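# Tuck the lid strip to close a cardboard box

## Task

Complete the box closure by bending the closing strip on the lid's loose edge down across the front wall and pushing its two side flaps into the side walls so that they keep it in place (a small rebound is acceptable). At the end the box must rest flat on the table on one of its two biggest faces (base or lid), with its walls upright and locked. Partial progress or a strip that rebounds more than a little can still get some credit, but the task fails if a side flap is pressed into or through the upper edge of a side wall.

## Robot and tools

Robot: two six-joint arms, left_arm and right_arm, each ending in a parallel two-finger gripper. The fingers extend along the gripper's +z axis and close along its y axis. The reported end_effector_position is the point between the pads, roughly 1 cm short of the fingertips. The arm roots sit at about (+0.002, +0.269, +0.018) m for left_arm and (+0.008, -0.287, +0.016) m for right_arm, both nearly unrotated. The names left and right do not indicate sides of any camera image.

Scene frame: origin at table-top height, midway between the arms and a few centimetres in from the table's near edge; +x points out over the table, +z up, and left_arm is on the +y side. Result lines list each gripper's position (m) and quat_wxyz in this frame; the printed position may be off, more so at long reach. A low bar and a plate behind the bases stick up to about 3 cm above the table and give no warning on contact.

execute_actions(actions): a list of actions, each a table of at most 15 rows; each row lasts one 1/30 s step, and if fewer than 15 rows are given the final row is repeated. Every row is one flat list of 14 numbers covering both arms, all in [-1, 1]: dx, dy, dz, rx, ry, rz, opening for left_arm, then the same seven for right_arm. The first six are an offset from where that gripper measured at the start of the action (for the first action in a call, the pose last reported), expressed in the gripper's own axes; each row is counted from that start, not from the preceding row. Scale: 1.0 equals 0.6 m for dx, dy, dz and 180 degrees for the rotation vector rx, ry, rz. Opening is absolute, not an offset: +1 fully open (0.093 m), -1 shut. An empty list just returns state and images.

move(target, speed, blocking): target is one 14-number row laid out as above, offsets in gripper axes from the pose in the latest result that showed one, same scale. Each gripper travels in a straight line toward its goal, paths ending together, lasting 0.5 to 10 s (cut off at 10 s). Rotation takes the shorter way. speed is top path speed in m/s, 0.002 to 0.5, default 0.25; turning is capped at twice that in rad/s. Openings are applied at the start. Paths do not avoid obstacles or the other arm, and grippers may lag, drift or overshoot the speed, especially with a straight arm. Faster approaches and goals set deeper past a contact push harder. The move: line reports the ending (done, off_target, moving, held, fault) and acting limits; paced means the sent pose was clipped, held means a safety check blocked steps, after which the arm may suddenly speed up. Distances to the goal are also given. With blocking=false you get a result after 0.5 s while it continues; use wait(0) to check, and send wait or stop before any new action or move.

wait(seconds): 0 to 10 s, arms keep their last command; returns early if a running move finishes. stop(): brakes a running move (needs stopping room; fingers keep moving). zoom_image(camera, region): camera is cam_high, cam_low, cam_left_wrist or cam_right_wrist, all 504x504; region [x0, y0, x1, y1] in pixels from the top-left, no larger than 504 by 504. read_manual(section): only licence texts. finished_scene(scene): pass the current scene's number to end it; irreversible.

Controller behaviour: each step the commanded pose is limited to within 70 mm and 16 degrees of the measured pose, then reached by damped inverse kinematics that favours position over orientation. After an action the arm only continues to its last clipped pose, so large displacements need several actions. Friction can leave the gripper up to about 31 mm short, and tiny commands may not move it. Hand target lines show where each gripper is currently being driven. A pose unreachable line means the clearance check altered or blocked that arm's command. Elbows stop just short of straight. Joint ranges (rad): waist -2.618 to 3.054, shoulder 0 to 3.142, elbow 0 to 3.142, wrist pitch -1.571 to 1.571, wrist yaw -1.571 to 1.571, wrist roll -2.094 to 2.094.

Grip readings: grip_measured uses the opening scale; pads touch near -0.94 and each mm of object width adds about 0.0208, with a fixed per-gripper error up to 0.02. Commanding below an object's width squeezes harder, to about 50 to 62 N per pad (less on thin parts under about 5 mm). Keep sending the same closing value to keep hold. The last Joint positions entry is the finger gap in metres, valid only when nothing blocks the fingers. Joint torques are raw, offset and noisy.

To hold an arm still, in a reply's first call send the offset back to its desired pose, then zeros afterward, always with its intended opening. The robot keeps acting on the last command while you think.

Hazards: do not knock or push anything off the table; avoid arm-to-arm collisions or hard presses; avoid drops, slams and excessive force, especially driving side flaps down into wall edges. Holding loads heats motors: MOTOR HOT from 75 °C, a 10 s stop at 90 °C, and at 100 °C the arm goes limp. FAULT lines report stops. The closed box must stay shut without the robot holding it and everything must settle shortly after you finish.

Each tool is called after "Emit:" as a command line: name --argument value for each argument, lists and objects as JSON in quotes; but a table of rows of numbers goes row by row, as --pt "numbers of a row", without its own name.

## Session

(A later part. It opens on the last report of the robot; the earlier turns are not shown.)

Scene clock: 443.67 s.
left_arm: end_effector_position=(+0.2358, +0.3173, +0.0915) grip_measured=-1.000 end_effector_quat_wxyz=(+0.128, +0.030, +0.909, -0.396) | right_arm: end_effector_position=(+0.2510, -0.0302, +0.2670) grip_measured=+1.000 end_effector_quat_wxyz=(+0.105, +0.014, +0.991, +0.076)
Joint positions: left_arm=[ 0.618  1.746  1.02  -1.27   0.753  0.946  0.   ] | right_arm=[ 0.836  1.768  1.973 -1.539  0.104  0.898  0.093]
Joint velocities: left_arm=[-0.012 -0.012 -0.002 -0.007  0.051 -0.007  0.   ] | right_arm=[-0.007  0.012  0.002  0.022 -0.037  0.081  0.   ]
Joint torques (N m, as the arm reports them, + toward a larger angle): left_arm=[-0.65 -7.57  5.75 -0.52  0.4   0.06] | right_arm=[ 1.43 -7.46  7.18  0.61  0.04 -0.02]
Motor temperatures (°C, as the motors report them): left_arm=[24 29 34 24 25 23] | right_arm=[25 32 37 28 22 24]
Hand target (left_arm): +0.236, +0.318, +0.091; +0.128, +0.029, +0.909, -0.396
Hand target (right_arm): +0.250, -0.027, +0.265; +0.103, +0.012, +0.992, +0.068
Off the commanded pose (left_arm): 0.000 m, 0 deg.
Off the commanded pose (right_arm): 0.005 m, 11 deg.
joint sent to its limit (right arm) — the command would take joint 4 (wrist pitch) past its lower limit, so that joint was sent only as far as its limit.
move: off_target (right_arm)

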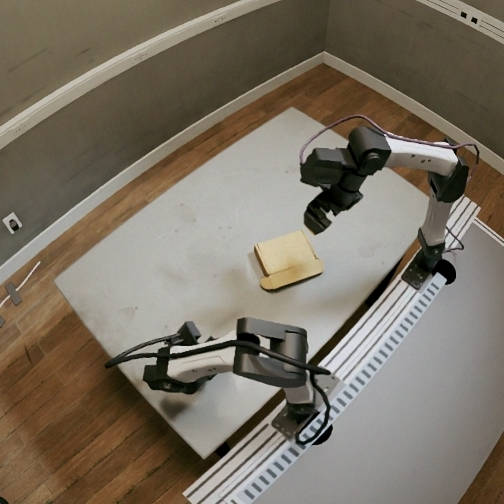

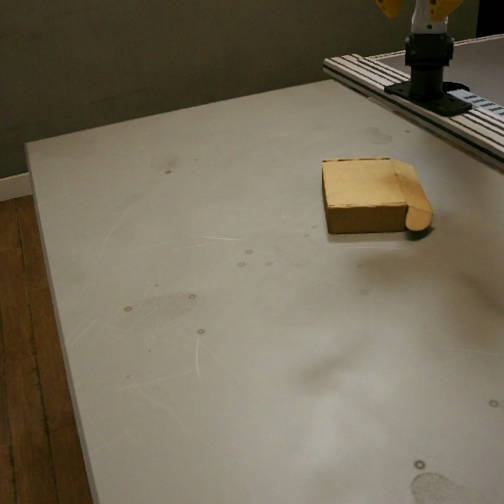

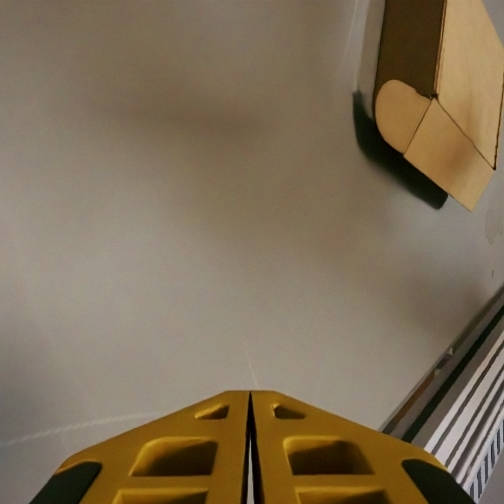

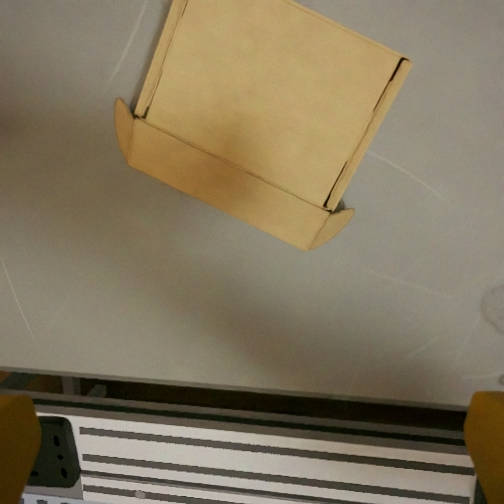

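Emit:
move --target '[0,0,0,0,0,0,-1, -0.072,-0.208,0.34,-0.075,0.067,0,-1]' --speed 0.2

Emit:
move --target '[0,0,0,0,0,0,-1, 0.02,-0.03,0.08,0,0,0,-1]' --speed 0.06

Emit:
move --target '[0,0,0,0,0,0,-1, 0.0,0.1,0.04,0,0,0,-1]' --speed 0.04

Scene clock: 460.03 s.
left_arm: end_effector_position=(+0.2358, +0.3173, +0.0915) grip_measured=-1.000 end_effector_quat_wxyz=(+0.128, +0.030, +0.909, -0.396) | right_arm: end_effector_position=(+0.3397, -0.1291, +0.0657) grip_measured=-0.972 end_effector_quat_wxyz=(+0.012, -0.005, +0.984, +0.179)
Joint positions: left_arm=[ 0.618  1.746  1.02  -1.27   0.753  0.946  0.   ] | right_arm=[ 0.263  1.849  1.267 -0.844 -0.297  0.322  0.   ]
Joint velocities: left_arm=[-0.012 -0.022 -0.002 -0.051  0.007 -0.051  0.   ] | right_arm=[-0.012 -0.002 -0.007  0.066 -0.007  0.022  0.   ]
Joint torques (N m, as the arm reports them, + toward a larger angle): left_arm=[-0.73 -7.59  5.74 -0.54  0.41  0.1 ] | right_arm=[ 0.23 -9.12  4.93  0.61 -0.36 -0.15]
Motor temperatures (°C, as the motors report them): left_arm=[24 30 34 24 25 23] | right_arm=[25 33 37 28 22 24]
Hand target (left_arm): +0.236, +0.317, +0.091; +0.128, +0.030, +0.909, -0.396
Hand target (right_arm): +0.334, -0.129, +0.058; +0.001, -0.007, +0.983, +0.183
Off the commanded pose (left_arm): 0.000 m, 0 deg.
Off the commanded pose (right_arm): 0.009 m, 2 deg.
move: done

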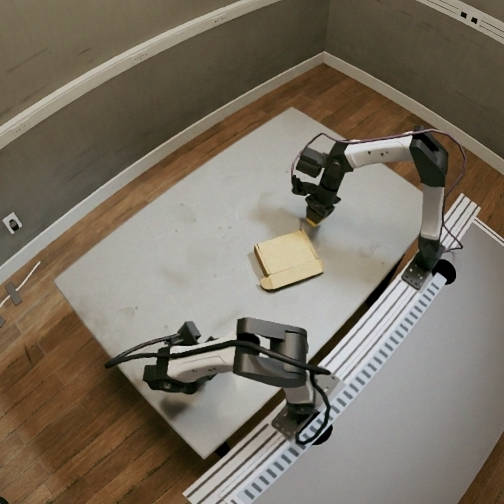

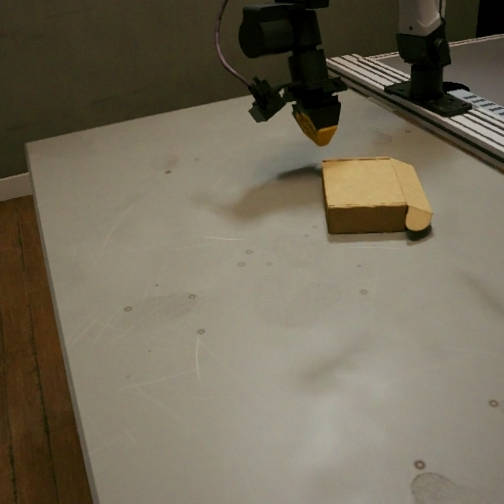

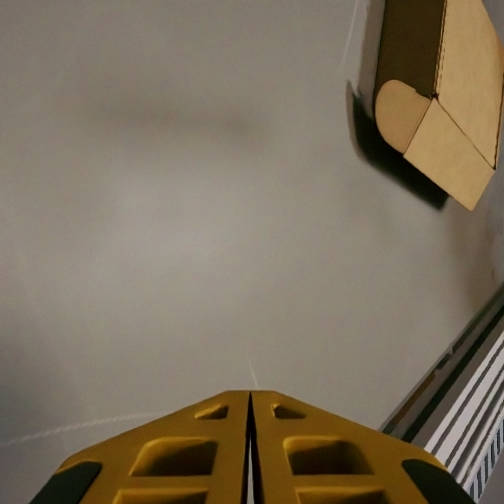

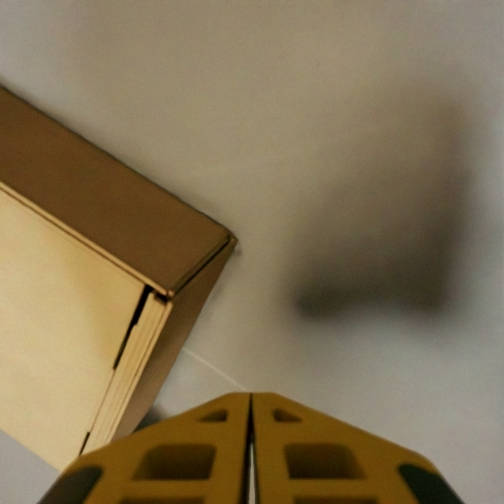

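Scene clock: 461.43 s.
left_arm: end_effector_position=(+0.2358, +0.3173, +0.0915) grip_measured=-1.000 end_effector_quat_wxyz=(+0.128, +0.030, +0.909, -0.396) | right_arm: end_effector_position=(+0.3380, -0.1280, +0.0267) grip_measured=-0.972 end_effector_quat_wxyz=(+0.029, -0.007, +0.982, +0.185)
Joint positions: left_arm=[ 0.618  1.746  1.02  -1.27   0.753  0.946  0.   ] | right_arm=[ 0.263  1.881  1.133 -0.643 -0.297  0.322  0.   ]
Joint velocities: left_arm=[-0.007  0.002 -0.012  0.007 -0.037 -0.007  0.   ] | right_arm=[ 0.007 -0.007  0.002  0.037  0.007 -0.022  0.   ]
Joint torques (N m, as the arm reports them, + toward a larger angle): left_arm=[-0.63 -7.63  5.78 -0.53  0.41  0.08] | right_arm=[ 0.64 -8.6   4.29  0.73 -0.24 -0.04]
Motor temperatures (°C, as the motors report them): left_arm=[24 30 34 24 25 23] | right_arm=[25 33 37 28 22 24]
Hand target (left_arm): +0.236, +0.317, +0.091; +0.128, +0.030, +0.909, -0.396
Hand target (right_arm): +0.328, -0.129, +0.015; +0.013, -0.005, +0.984, +0.179
Off the commanded pose (left_arm): 0.000 m, 0 deg.
Off the commanded pose (right_arm): 0.015 m, 2 deg.
move: off_target (right_arm)

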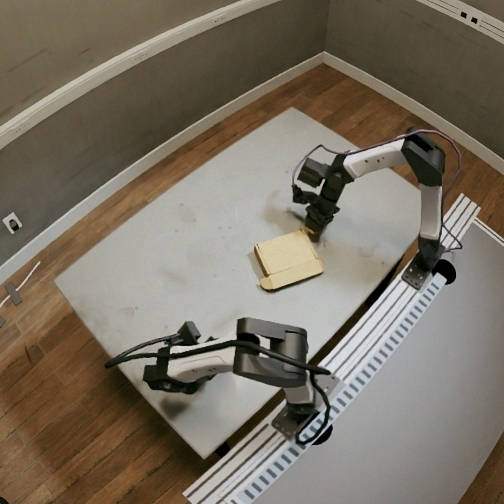

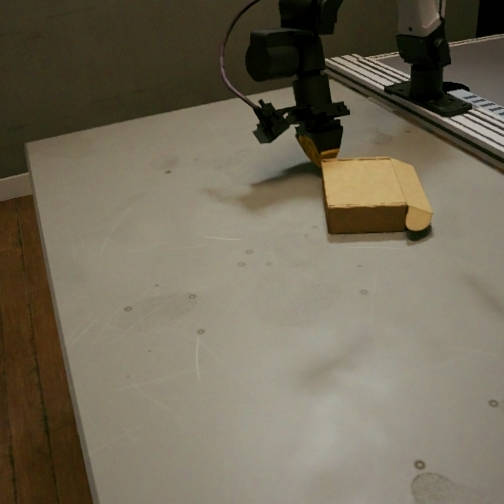

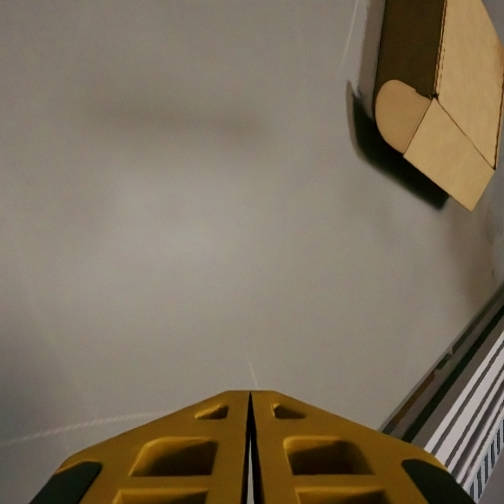

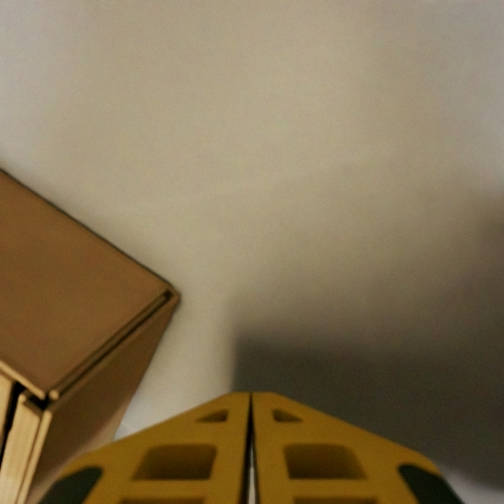

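Scene clock: 463.33 s.
left_arm: end_effector_position=(+0.2358, +0.3173, +0.0915) grip_measured=-1.000 end_effector_quat_wxyz=(+0.128, +0.030, +0.909, -0.396) | right_arm: end_effector_position=(+0.3322, -0.0689, +0.0288) grip_measured=-0.972 end_effector_quat_wxyz=(+0.025, -0.004, +0.982, +0.190)
Joint positions: left_arm=[ 0.618  1.746  1.02  -1.27   0.753  0.946  0.   ] | right_arm=[ 0.423  1.932  1.2   -0.614 -0.277  0.493  0.   ]
Joint velocities: left_arm=[-0.007  0.002 -0.002  0.066 -0.037 -0.022  0.   ] | right_arm=[-0.007  0.012  0.017  0.022  0.095  0.037  0.   ]
Joint torques (N m, as the arm reports them, + toward a larger angle): left_arm=[-0.7  -7.53  5.84 -0.53  0.39  0.1 ] | right_arm=[ 1.66 -8.67  7.33  0.81 -0.17 -0.03]
Motor temperatures (°C, as the motors report them): left_arm=[24 30 34 24 25 23] | right_arm=[25 33 37 28 22 24]
Hand target (left_arm): +0.236, +0.317, +0.091; +0.128, +0.030, +0.909, -0.396
Hand target (right_arm): +0.336, -0.062, +0.027; +0.029, -0.007, +0.982, +0.187
Off the commanded pose (left_arm): 0.000 m, 0 deg.
Off the commanded pose (right_arm): 0.008 m, 1 deg.
move: done

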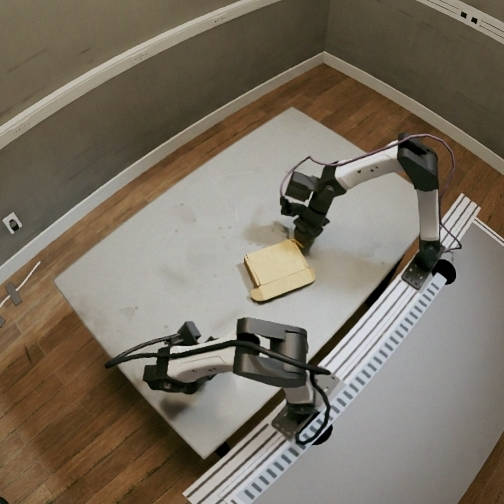

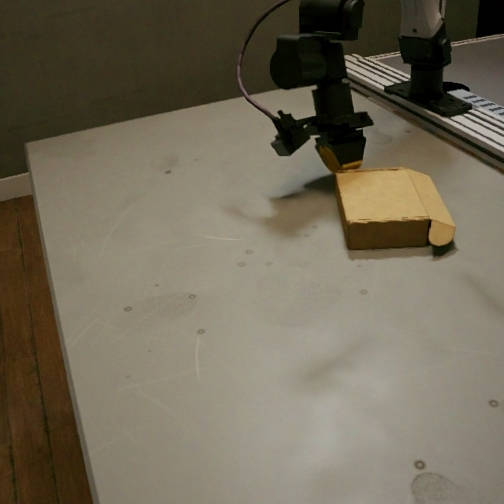

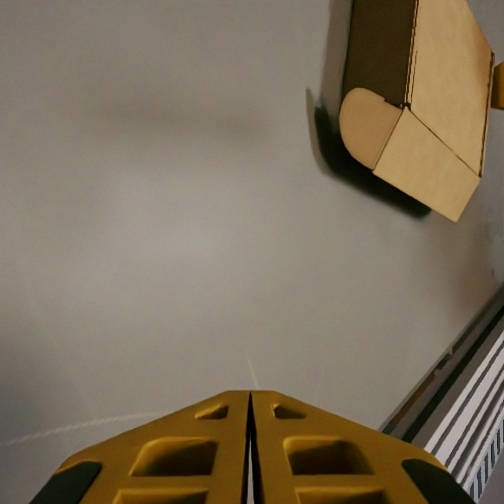

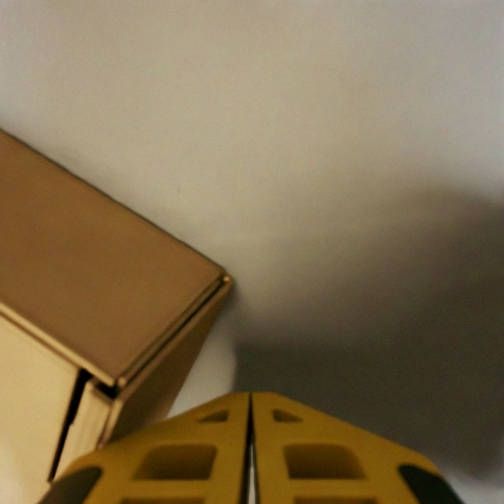

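Emit:
move --target '[0,0,0,0,0,0,-1, -0.09,0.01,0.01,0,0,0,-1]' --speed 0.04

Emit:
zoom_image --camera "cam_high" --region '[200, 190, 400, 370]'

Scene clock: 474.47 s.
left_arm: end_effector_position=(+0.2358, +0.3173, +0.0915) grip_measured=-1.000 end_effector_quat_wxyz=(+0.128, +0.030, +0.909, -0.396) | right_arm: end_effector_position=(+0.3859, -0.0594, +0.0313) grip_measured=-0.972 end_effector_quat_wxyz=(+0.037, -0.004, +0.981, +0.191)
Joint positions: left_arm=[ 0.618  1.746  1.02  -1.27   0.753  0.946  0.   ] | right_arm=[ 0.387  2.092  1.45  -0.693 -0.277  0.457  0.   ]
Joint velocities: left_arm=[-0.007 -0.012  0.002 -0.022  0.051 -0.037  0.   ] | right_arm=[-0.012 -0.007  0.002 -0.11  -0.081 -0.022  0.   ]
Joint torques (N m, as the arm reports them, + toward a larger angle): left_arm=[-0.68 -7.56  5.93 -0.53  0.4   0.09] | right_arm=[ -0.15 -10.51   7.58   0.61  -0.3   -0.14]
Motor temperatures (°C, as the motors report them): left_arm=[24 31 33 24 25 23] | right_arm=[25 35 38 28 22 24]
Hand target (left_arm): +0.236, +0.317, +0.091; +0.128, +0.030, +0.909, -0.396
Hand target (right_arm): +0.386, -0.060, +0.027; +0.026, -0.004, +0.982, +0.189
Off the commanded pose (left_arm): 0.000 m, 0 deg.
Off the commanded pose (right_arm): 0.004 m, 1 deg.
move: done

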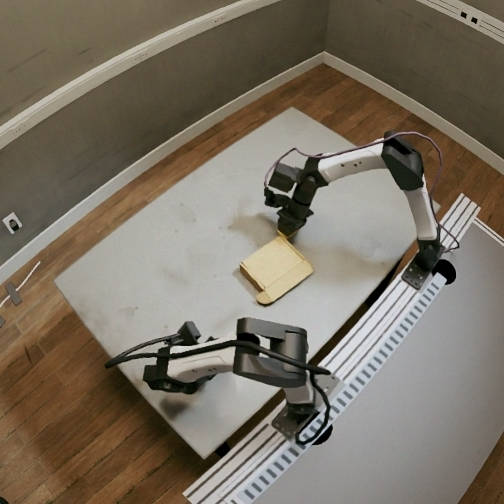

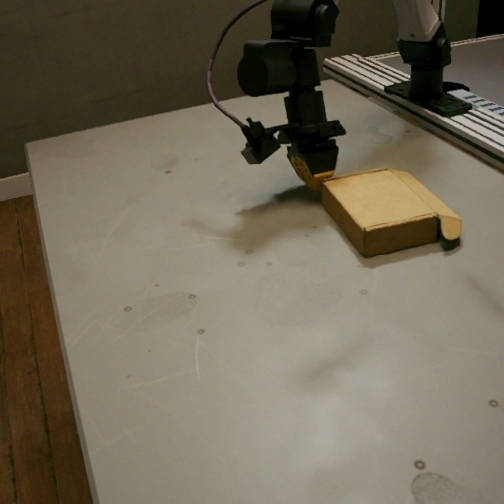

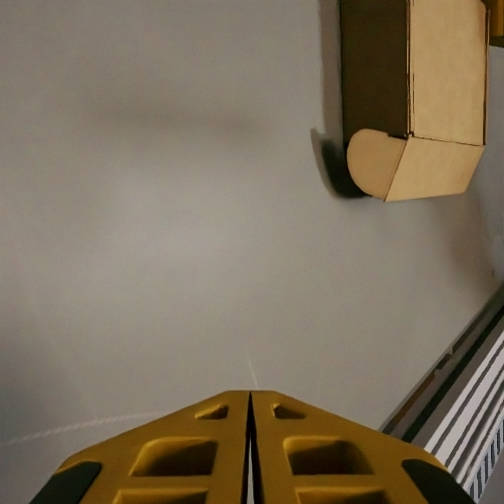

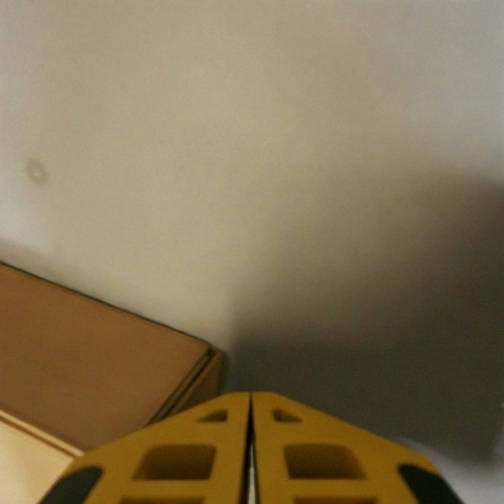

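Region (200, 190, 400, 370) of cam_high's 504x504 image, scaled by 2.520, with more detail than that image has; it fills the top 454 rows of this view, and the rest is white.

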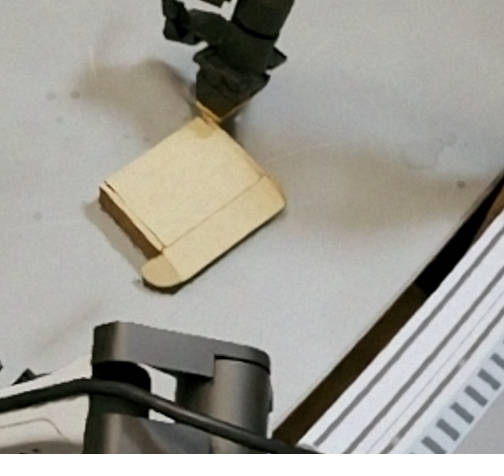

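Emit:
move --target '[0.07,-0.222,0.285,-0.119,-0.326,-0.099,0.1, 0.1,-0.06,-0.17,0,0,0,0.1]' --speed 0.15

Scene clock: 497.27 s.
left_arm: end_effector_position=(+0.2170, +0.1024, +0.0700) grip_measured=+0.098 end_effector_quat_wxyz=(+0.501, -0.333, +0.770, -0.211) | right_arm: end_effector_position=(+0.3346, -0.1282, +0.1159) grip_measured=+0.098 end_effector_quat_wxyz=(+0.057, -0.007, +0.980, +0.190)
Joint positions: left_arm=[-1.317  1.412  0.284  0.181 -1.053 -1.665  0.05 ] | right_arm=[ 0.28   1.705  1.28  -0.903 -0.285  0.347  0.05 ]
Joint velocities: left_arm=[-0.002 -0.002 -0.007 -0.037  0.007 -0.037  0.   ] | right_arm=[ 0.012 -0.007  0.002 -0.007  0.022 -0.037 -0.   ]
Joint torques (N m, as the arm reports them, + toward a larger angle): left_arm=[-1.52 -1.9   7.66  1.42 -0.56  0.  ] | right_arm=[-0.31 -9.49  4.69  0.58 -0.37 -0.14]
Motor temperatures (°C, as the motors report them): left_arm=[24 31 33 24 25 23] | right_arm=[25 38 38 28 22 24]
Hand target (left_arm): +0.216, +0.099, +0.069; +0.503, -0.328, +0.773, -0.204
Hand target (right_arm): +0.323, -0.133, +0.109; +0.037, -0.004, +0.981, +0.189
Off the commanded pose (left_arm): 0.010 m, 2 deg.
Off the commanded pose (right_arm): 0.017 m, 2 deg.
move: off_target (right_arm)

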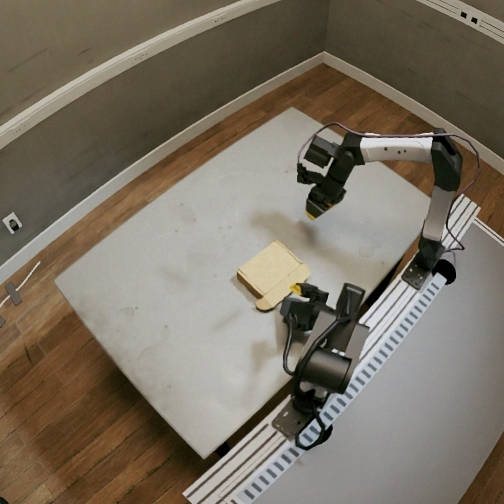

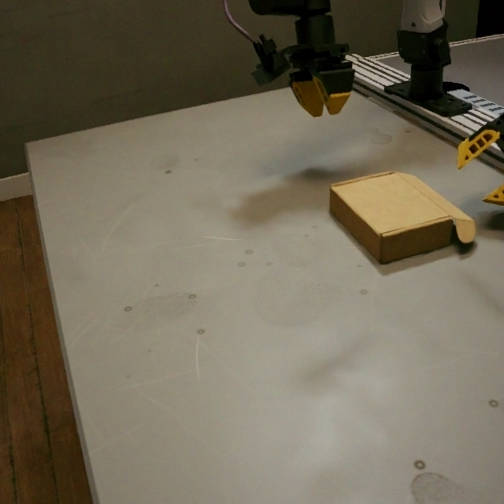

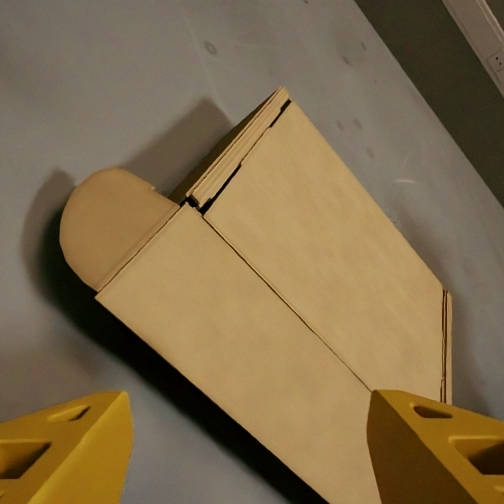

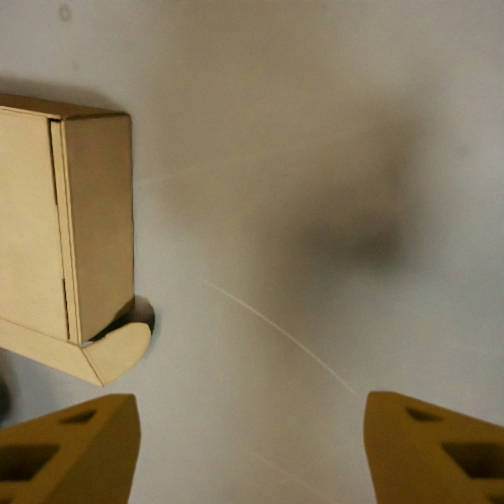

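Emit:
move --target '[-0.015,0.06,0,0,0,0,0.1, 0,0,0,0,0,0,0.1]' --speed 0.05

Emit:
zoom_image --camera "cam_low" --region '[334, 120, 504, 270]'

Scene clock: 512.53 s.
left_arm: end_effector_position=(+0.2084, +0.1312, +0.0491) grip_measured=+0.098 end_effector_quat_wxyz=(+0.504, -0.328, +0.774, -0.199) | right_arm: end_effector_position=(+0.3346, -0.1282, +0.1159) grip_measured=+0.098 end_effector_quat_wxyz=(+0.057, -0.007, +0.980, +0.190)
Joint positions: left_arm=[-1.309  1.412  0.153  0.297 -1.054 -1.651  0.05 ] | right_arm=[ 0.28   1.705  1.28  -0.903 -0.285  0.346  0.05 ]
Joint velocities: left_arm=[-0.032  0.002 -0.022  0.066  0.037  0.125 -0.001] | right_arm=[-0.022  0.022 -0.017 -0.007 -0.081 -0.066  0.001]
Joint torques (N m, as the arm reports them, + toward a larger angle): left_arm=[ 0.19 -5.66  3.44  1.76 -0.37  0.14] | right_arm=[ 0.33 -8.81  6.7   0.79 -0.28 -0.09]
Motor temperatures (°C, as the motors report them): left_arm=[24 29 34 25 25 23] | right_arm=[25 39 36 27 22 24]
Hand target (left_arm): +0.209, +0.133, +0.051; +0.502, -0.333, +0.770, -0.210
Hand target (right_arm): +0.335, -0.128, +0.116; +0.057, -0.007, +0.980, +0.190
Off the commanded pose (left_arm): 0.004 m, 2 deg.
Off the commanded pose (right_arm): 0.000 m, 0 deg.
move: done

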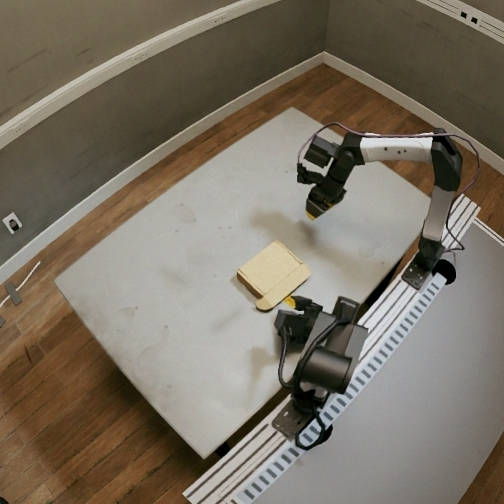

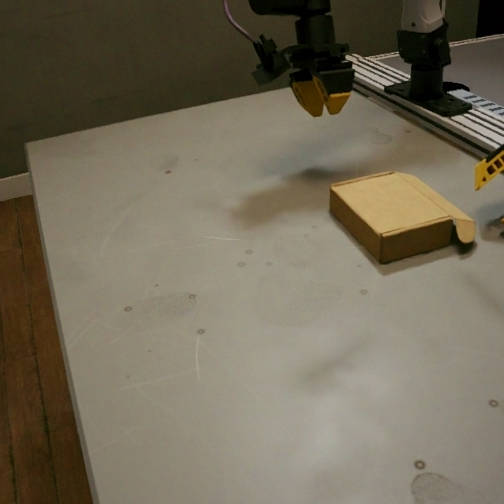

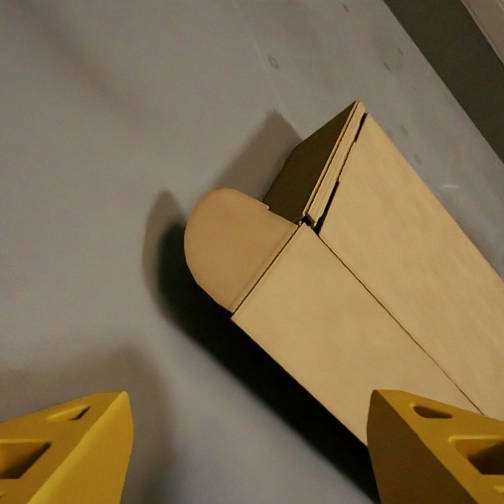

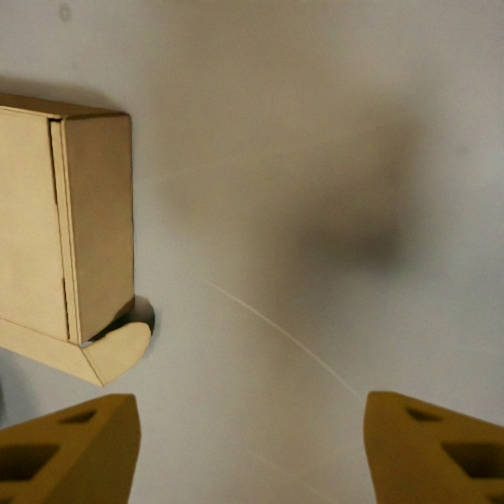

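Region (334, 120, 504, 270) of cam_low's 504x504 image, scaled by 2.965, with more detail than that image has; it fills the top 445 rows of this view, and the rest is white.

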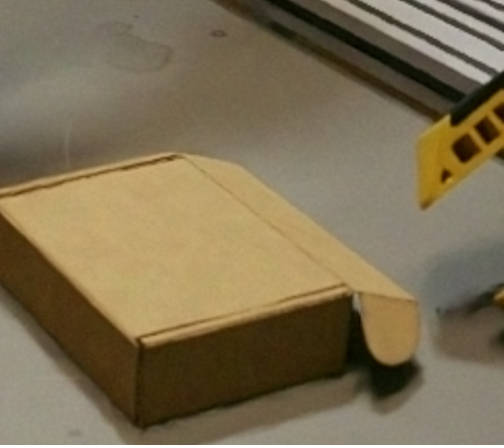

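Emit:
move --target '[0,0,0.08,0,0,0,0.1, 0,0,0,0,0,0,0.1]' --speed 0.03

Emit:
zoom_image --camera "cam_low" --region '[334, 120, 504, 270]'

Scene clock: 519.20 s.
left_arm: end_effector_position=(+0.2564, +0.1277, +0.0430) grip_measured=+0.098 end_effector_quat_wxyz=(+0.518, -0.340, +0.756, -0.209) | right_arm: end_effector_position=(+0.3346, -0.1282, +0.1159) grip_measured=+0.098 end_effector_quat_wxyz=(+0.057, -0.007, +0.980, +0.190)
Joint positions: left_arm=[-1.077  1.698  0.153  0.884 -0.928 -1.344  0.05 ] | right_arm=[ 0.28   1.705  1.28  -0.903 -0.285  0.346  0.05 ]
Joint velocities: left_arm=[ 0.002  0.017  0.007  0.022 -0.022  0.007  0.   ] | right_arm=[ 0.017 -0.002  0.002 -0.022  0.007 -0.037 -0.   ]
Joint torques (N m, as the arm reports them, + toward a larger angle): left_arm=[ 0.14 -2.36  2.3   2.14  0.02  0.05] | right_arm=[ 0.19 -8.8   6.61  0.78 -0.28 -0.08]
Motor temperatures (°C, as the motors report them): left_arm=[24 29 34 26 25 23] | right_arm=[25 39 37 28 22 24]
Hand target (left_arm): +0.251, +0.133, +0.028; +0.503, -0.330, +0.775, -0.196
Hand target (right_arm): +0.335, -0.128, +0.116; +0.057, -0.007, +0.980, +0.190
Off the commanded pose (left_arm): 0.015 m, 3 deg.
Off the commanded pose (right_arm): 0.000 m, 0 deg.
move: off_target (left_arm)

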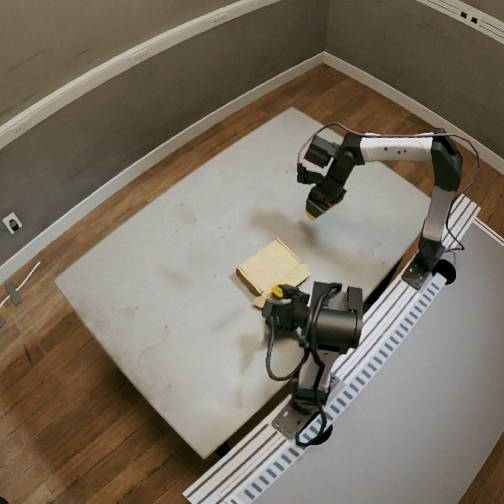

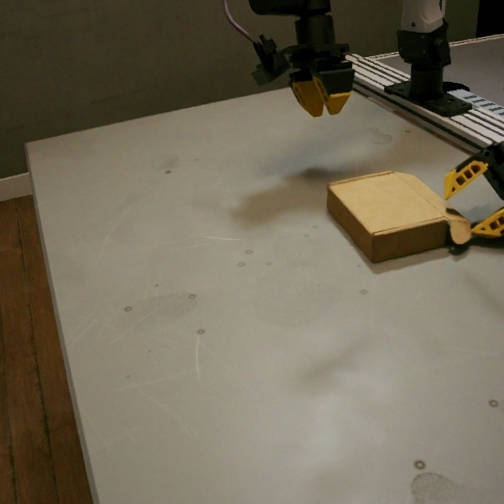

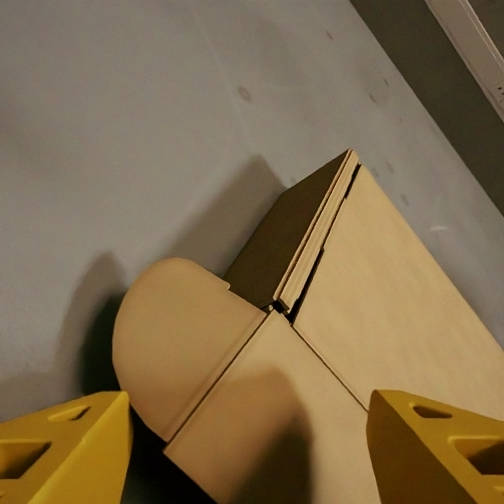

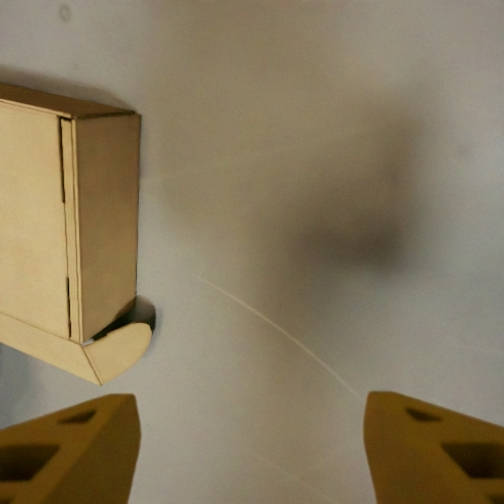

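Region (334, 120, 504, 270) of cam_low's 504x504 image, scaled by 2.965, with more detail than that image has; it fills the top 445 rows of this view, and the rest is white.

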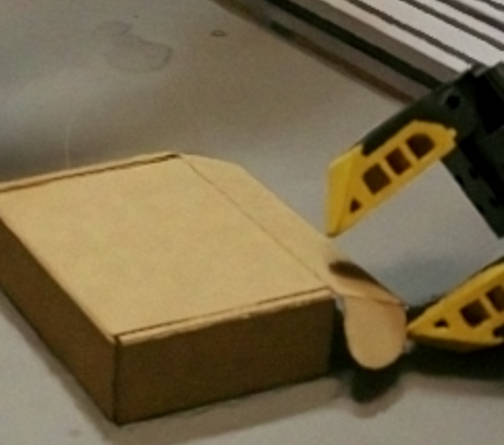

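Emit:
move --target '[0,0.04,-0.01,0,0,0,0.45, 0,0,0,0,0,0,0.1]' --speed 0.03

Emit:
move --target '[0,0.01,0.05,0,0,0,0.45, 0,0,0,0,0,0,0.1]' --speed 0.03

Emit:
zoom_image --camera "cam_low" --region '[334, 120, 504, 270]'

Scene clock: 525.43 s.
left_arm: end_effector_position=(+0.2557, +0.1293, +0.0526) grip_measured=+0.447 end_effector_quat_wxyz=(+0.527, -0.359, +0.727, -0.253) | right_arm: end_effector_position=(+0.3346, -0.1282, +0.1159) grip_measured=+0.098 end_effector_quat_wxyz=(+0.057, -0.007, +0.980, +0.190)
Joint positions: left_arm=[-1.08   1.745  0.101  1.095 -0.938 -1.345  0.067] | right_arm=[ 0.28   1.705  1.28  -0.903 -0.285  0.346  0.05 ]
Joint velocities: left_arm=[-0.017  0.017 -0.017  0.081 -0.022  0.007 -0.   ] | right_arm=[ 0.007 -0.002 -0.007 -0.022  0.022  0.037  0.   ]
Joint torques (N m, as the arm reports them, + toward a larger angle): left_arm=[-1.16 -1.87  0.28  1.59 -0.27  0.04] | right_arm=[ 0.19 -8.86  6.69  0.81 -0.23 -0.12]
Motor temperatures (°C, as the motors report them): left_arm=[24 29 33 26 25 23] | right_arm=[25 39 37 28 22 24]
Hand target (left_arm): +0.244, +0.144, +0.031; +0.518, -0.340, +0.756, -0.209
Hand target (right_arm): +0.335, -0.128, +0.116; +0.057, -0.007, +0.980, +0.190
Off the commanded pose (left_arm): 0.030 m, 6 deg.
Off the commanded pose (right_arm): 0.000 m, 0 deg.
move: off_target (left_arm)

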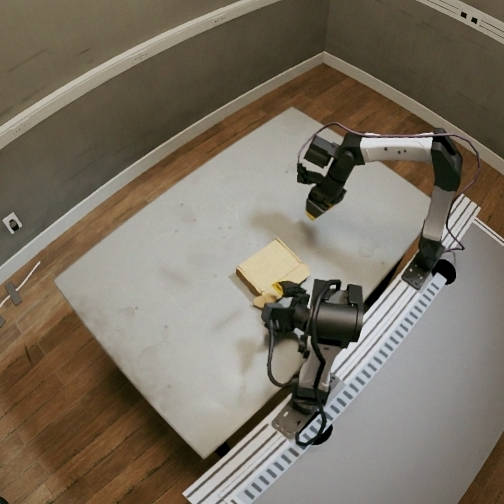

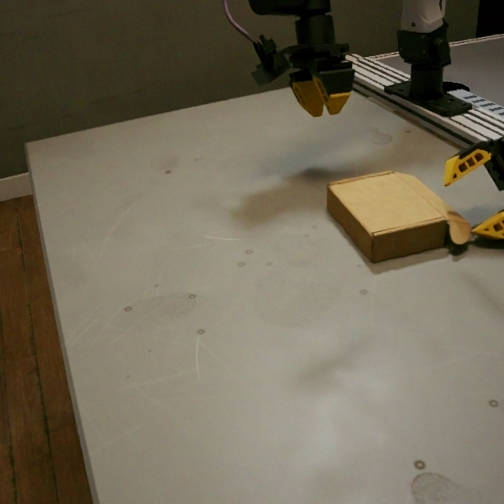

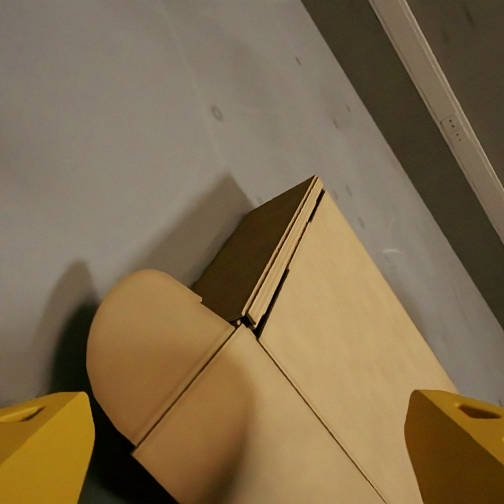

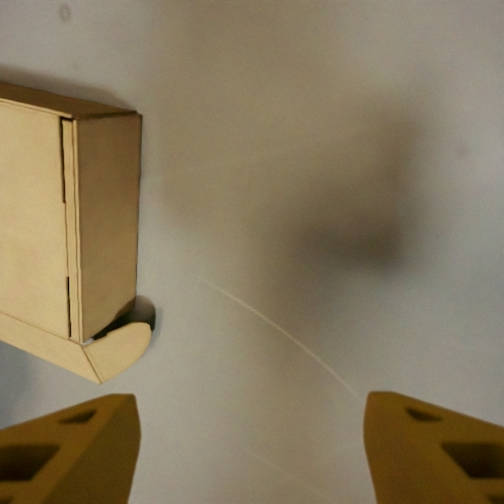

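Scene clock: 526.70 s.
left_arm: end_effector_position=(+0.2794, +0.1365, +0.0545) grip_measured=+0.448 end_effector_quat_wxyz=(+0.541, -0.369, +0.707, -0.268) | right_arm: end_effector_position=(+0.3346, -0.1282, +0.1159) grip_measured=+0.098 end_effector_quat_wxyz=(+0.057, -0.007, +0.980, +0.190)
Joint positions: left_arm=[-0.962  1.906  0.113  1.378 -0.859 -1.245  0.067] | right_arm=[ 0.28   1.705  1.28  -0.903 -0.285  0.346  0.05 ]
Joint velocities: left_arm=[ 0.007  0.027  0.002 -0.007  0.022  0.051  0.   ] | right_arm=[-0.017  0.012 -0.007 -0.007 -0.095  0.007 -0.   ]
Joint torques (N m, as the arm reports them, + toward a larger angle): left_arm=[ 0.62 -2.21  4.19  1.81  0.13  0.03] | right_arm=[ 0.24 -8.94  6.63  0.77 -0.26 -0.08]
Motor temperatures (°C, as the motors report them): left_arm=[24 29 33 26 25 23] | right_arm=[25 39 37 28 22 24]
Hand target (left_arm): +0.282, +0.134, +0.039; +0.527, -0.360, +0.728, -0.252
Hand target (right_arm): +0.335, -0.128, +0.116; +0.057, -0.007, +0.980, +0.190
Off the commanded pose (left_arm): 0.016 m, 4 deg.
Off the commanded pose (right_arm): 0.000 m, 0 deg.
move: off_target (left_arm)

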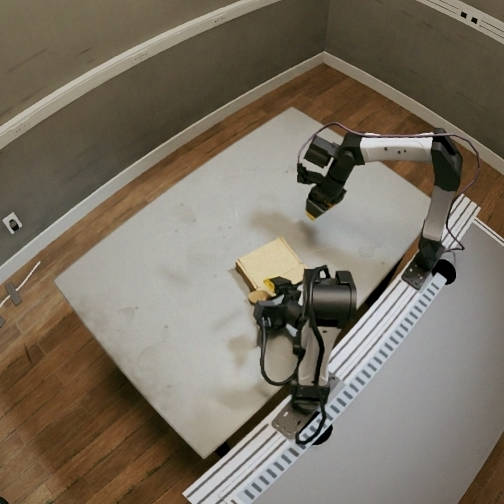

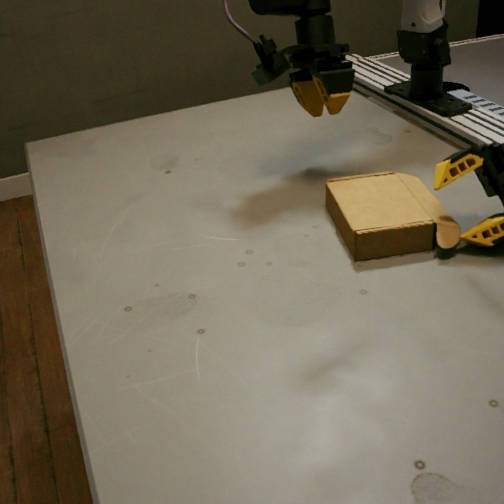

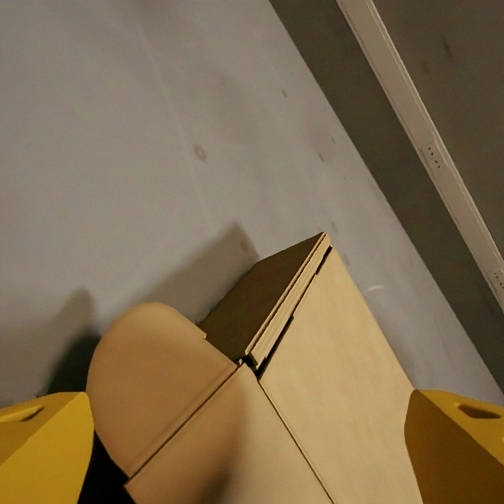

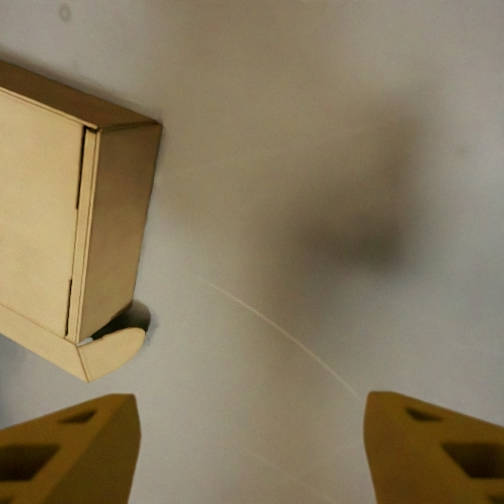

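Region (334, 120, 504, 270) of cam_low's 504x504 image, scaled by 2.965, with more detail than that image has; it fills the top 445 rows of this view, and the rest is white.

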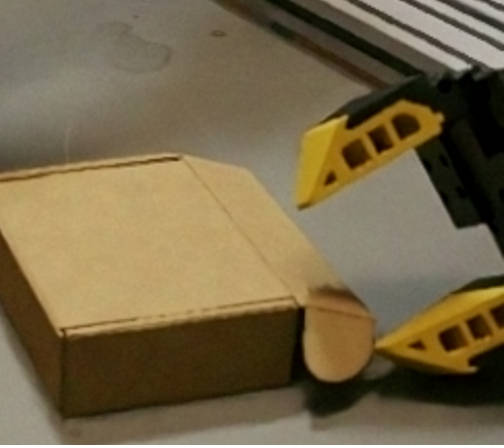

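Emit:
execute_actions --actions '[]'

Scene clock: 540.53 s.
left_arm: end_effector_position=(+0.2796, +0.1362, +0.0545) grip_measured=+0.448 end_effector_quat_wxyz=(+0.541, -0.368, +0.707, -0.268) | right_arm: end_effector_position=(+0.3346, -0.1282, +0.1159) grip_measured=+0.098 end_effector_quat_wxyz=(+0.057, -0.007, +0.980, +0.190)
Joint positions: left_arm=[-0.962  1.907  0.113  1.38  -0.857 -1.242  0.067] | right_arm=[ 0.28   1.705  1.28  -0.903 -0.285  0.346  0.05 ]
Joint velocities: left_arm=[-0.007 -0.002  0.007 -0.022 -0.037 -0.081 -0.   ] | right_arm=[-0.002 -0.007 -0.022 -0.095 -0.007 -0.037  0.001]
Joint torques (N m, as the arm reports them, + toward a larger angle): left_arm=[ 0.65 -2.41  4.02  1.86  0.14  0.03] | right_arm=[ 0.3  -8.82  6.6   0.8  -0.29 -0.11]
Motor temperatures (°C, as the motors report them): left_arm=[24 28 32 27 25 23] | right_arm=[25 39 37 28 22 24]
Hand target (left_arm): +0.282, +0.134, +0.039; +0.527, -0.360, +0.728, -0.253
Hand target (right_arm): +0.335, -0.128, +0.116; +0.057, -0.007, +0.980, +0.190
Off the commanded pose (left_arm): 0.016 m, 3 deg.
Off the commanded pose (right_arm): 0.000 m, 0 deg.

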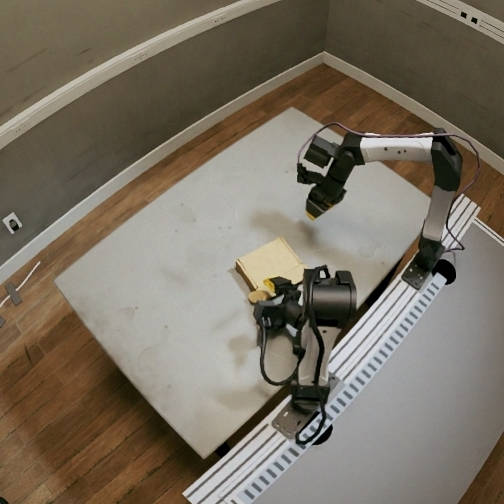

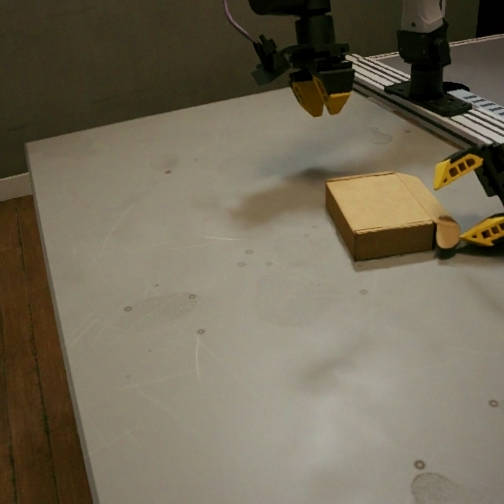

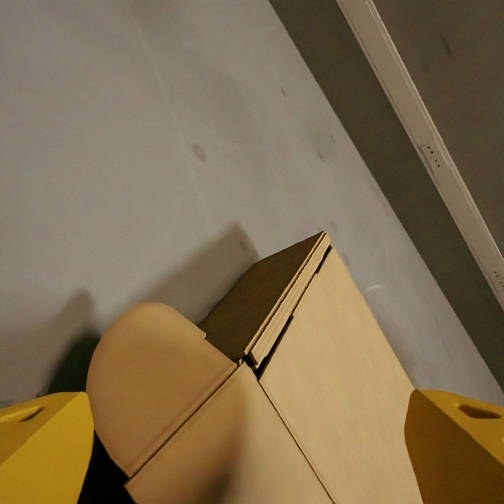

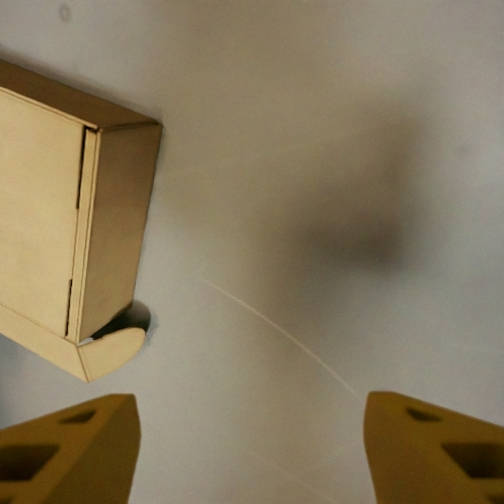

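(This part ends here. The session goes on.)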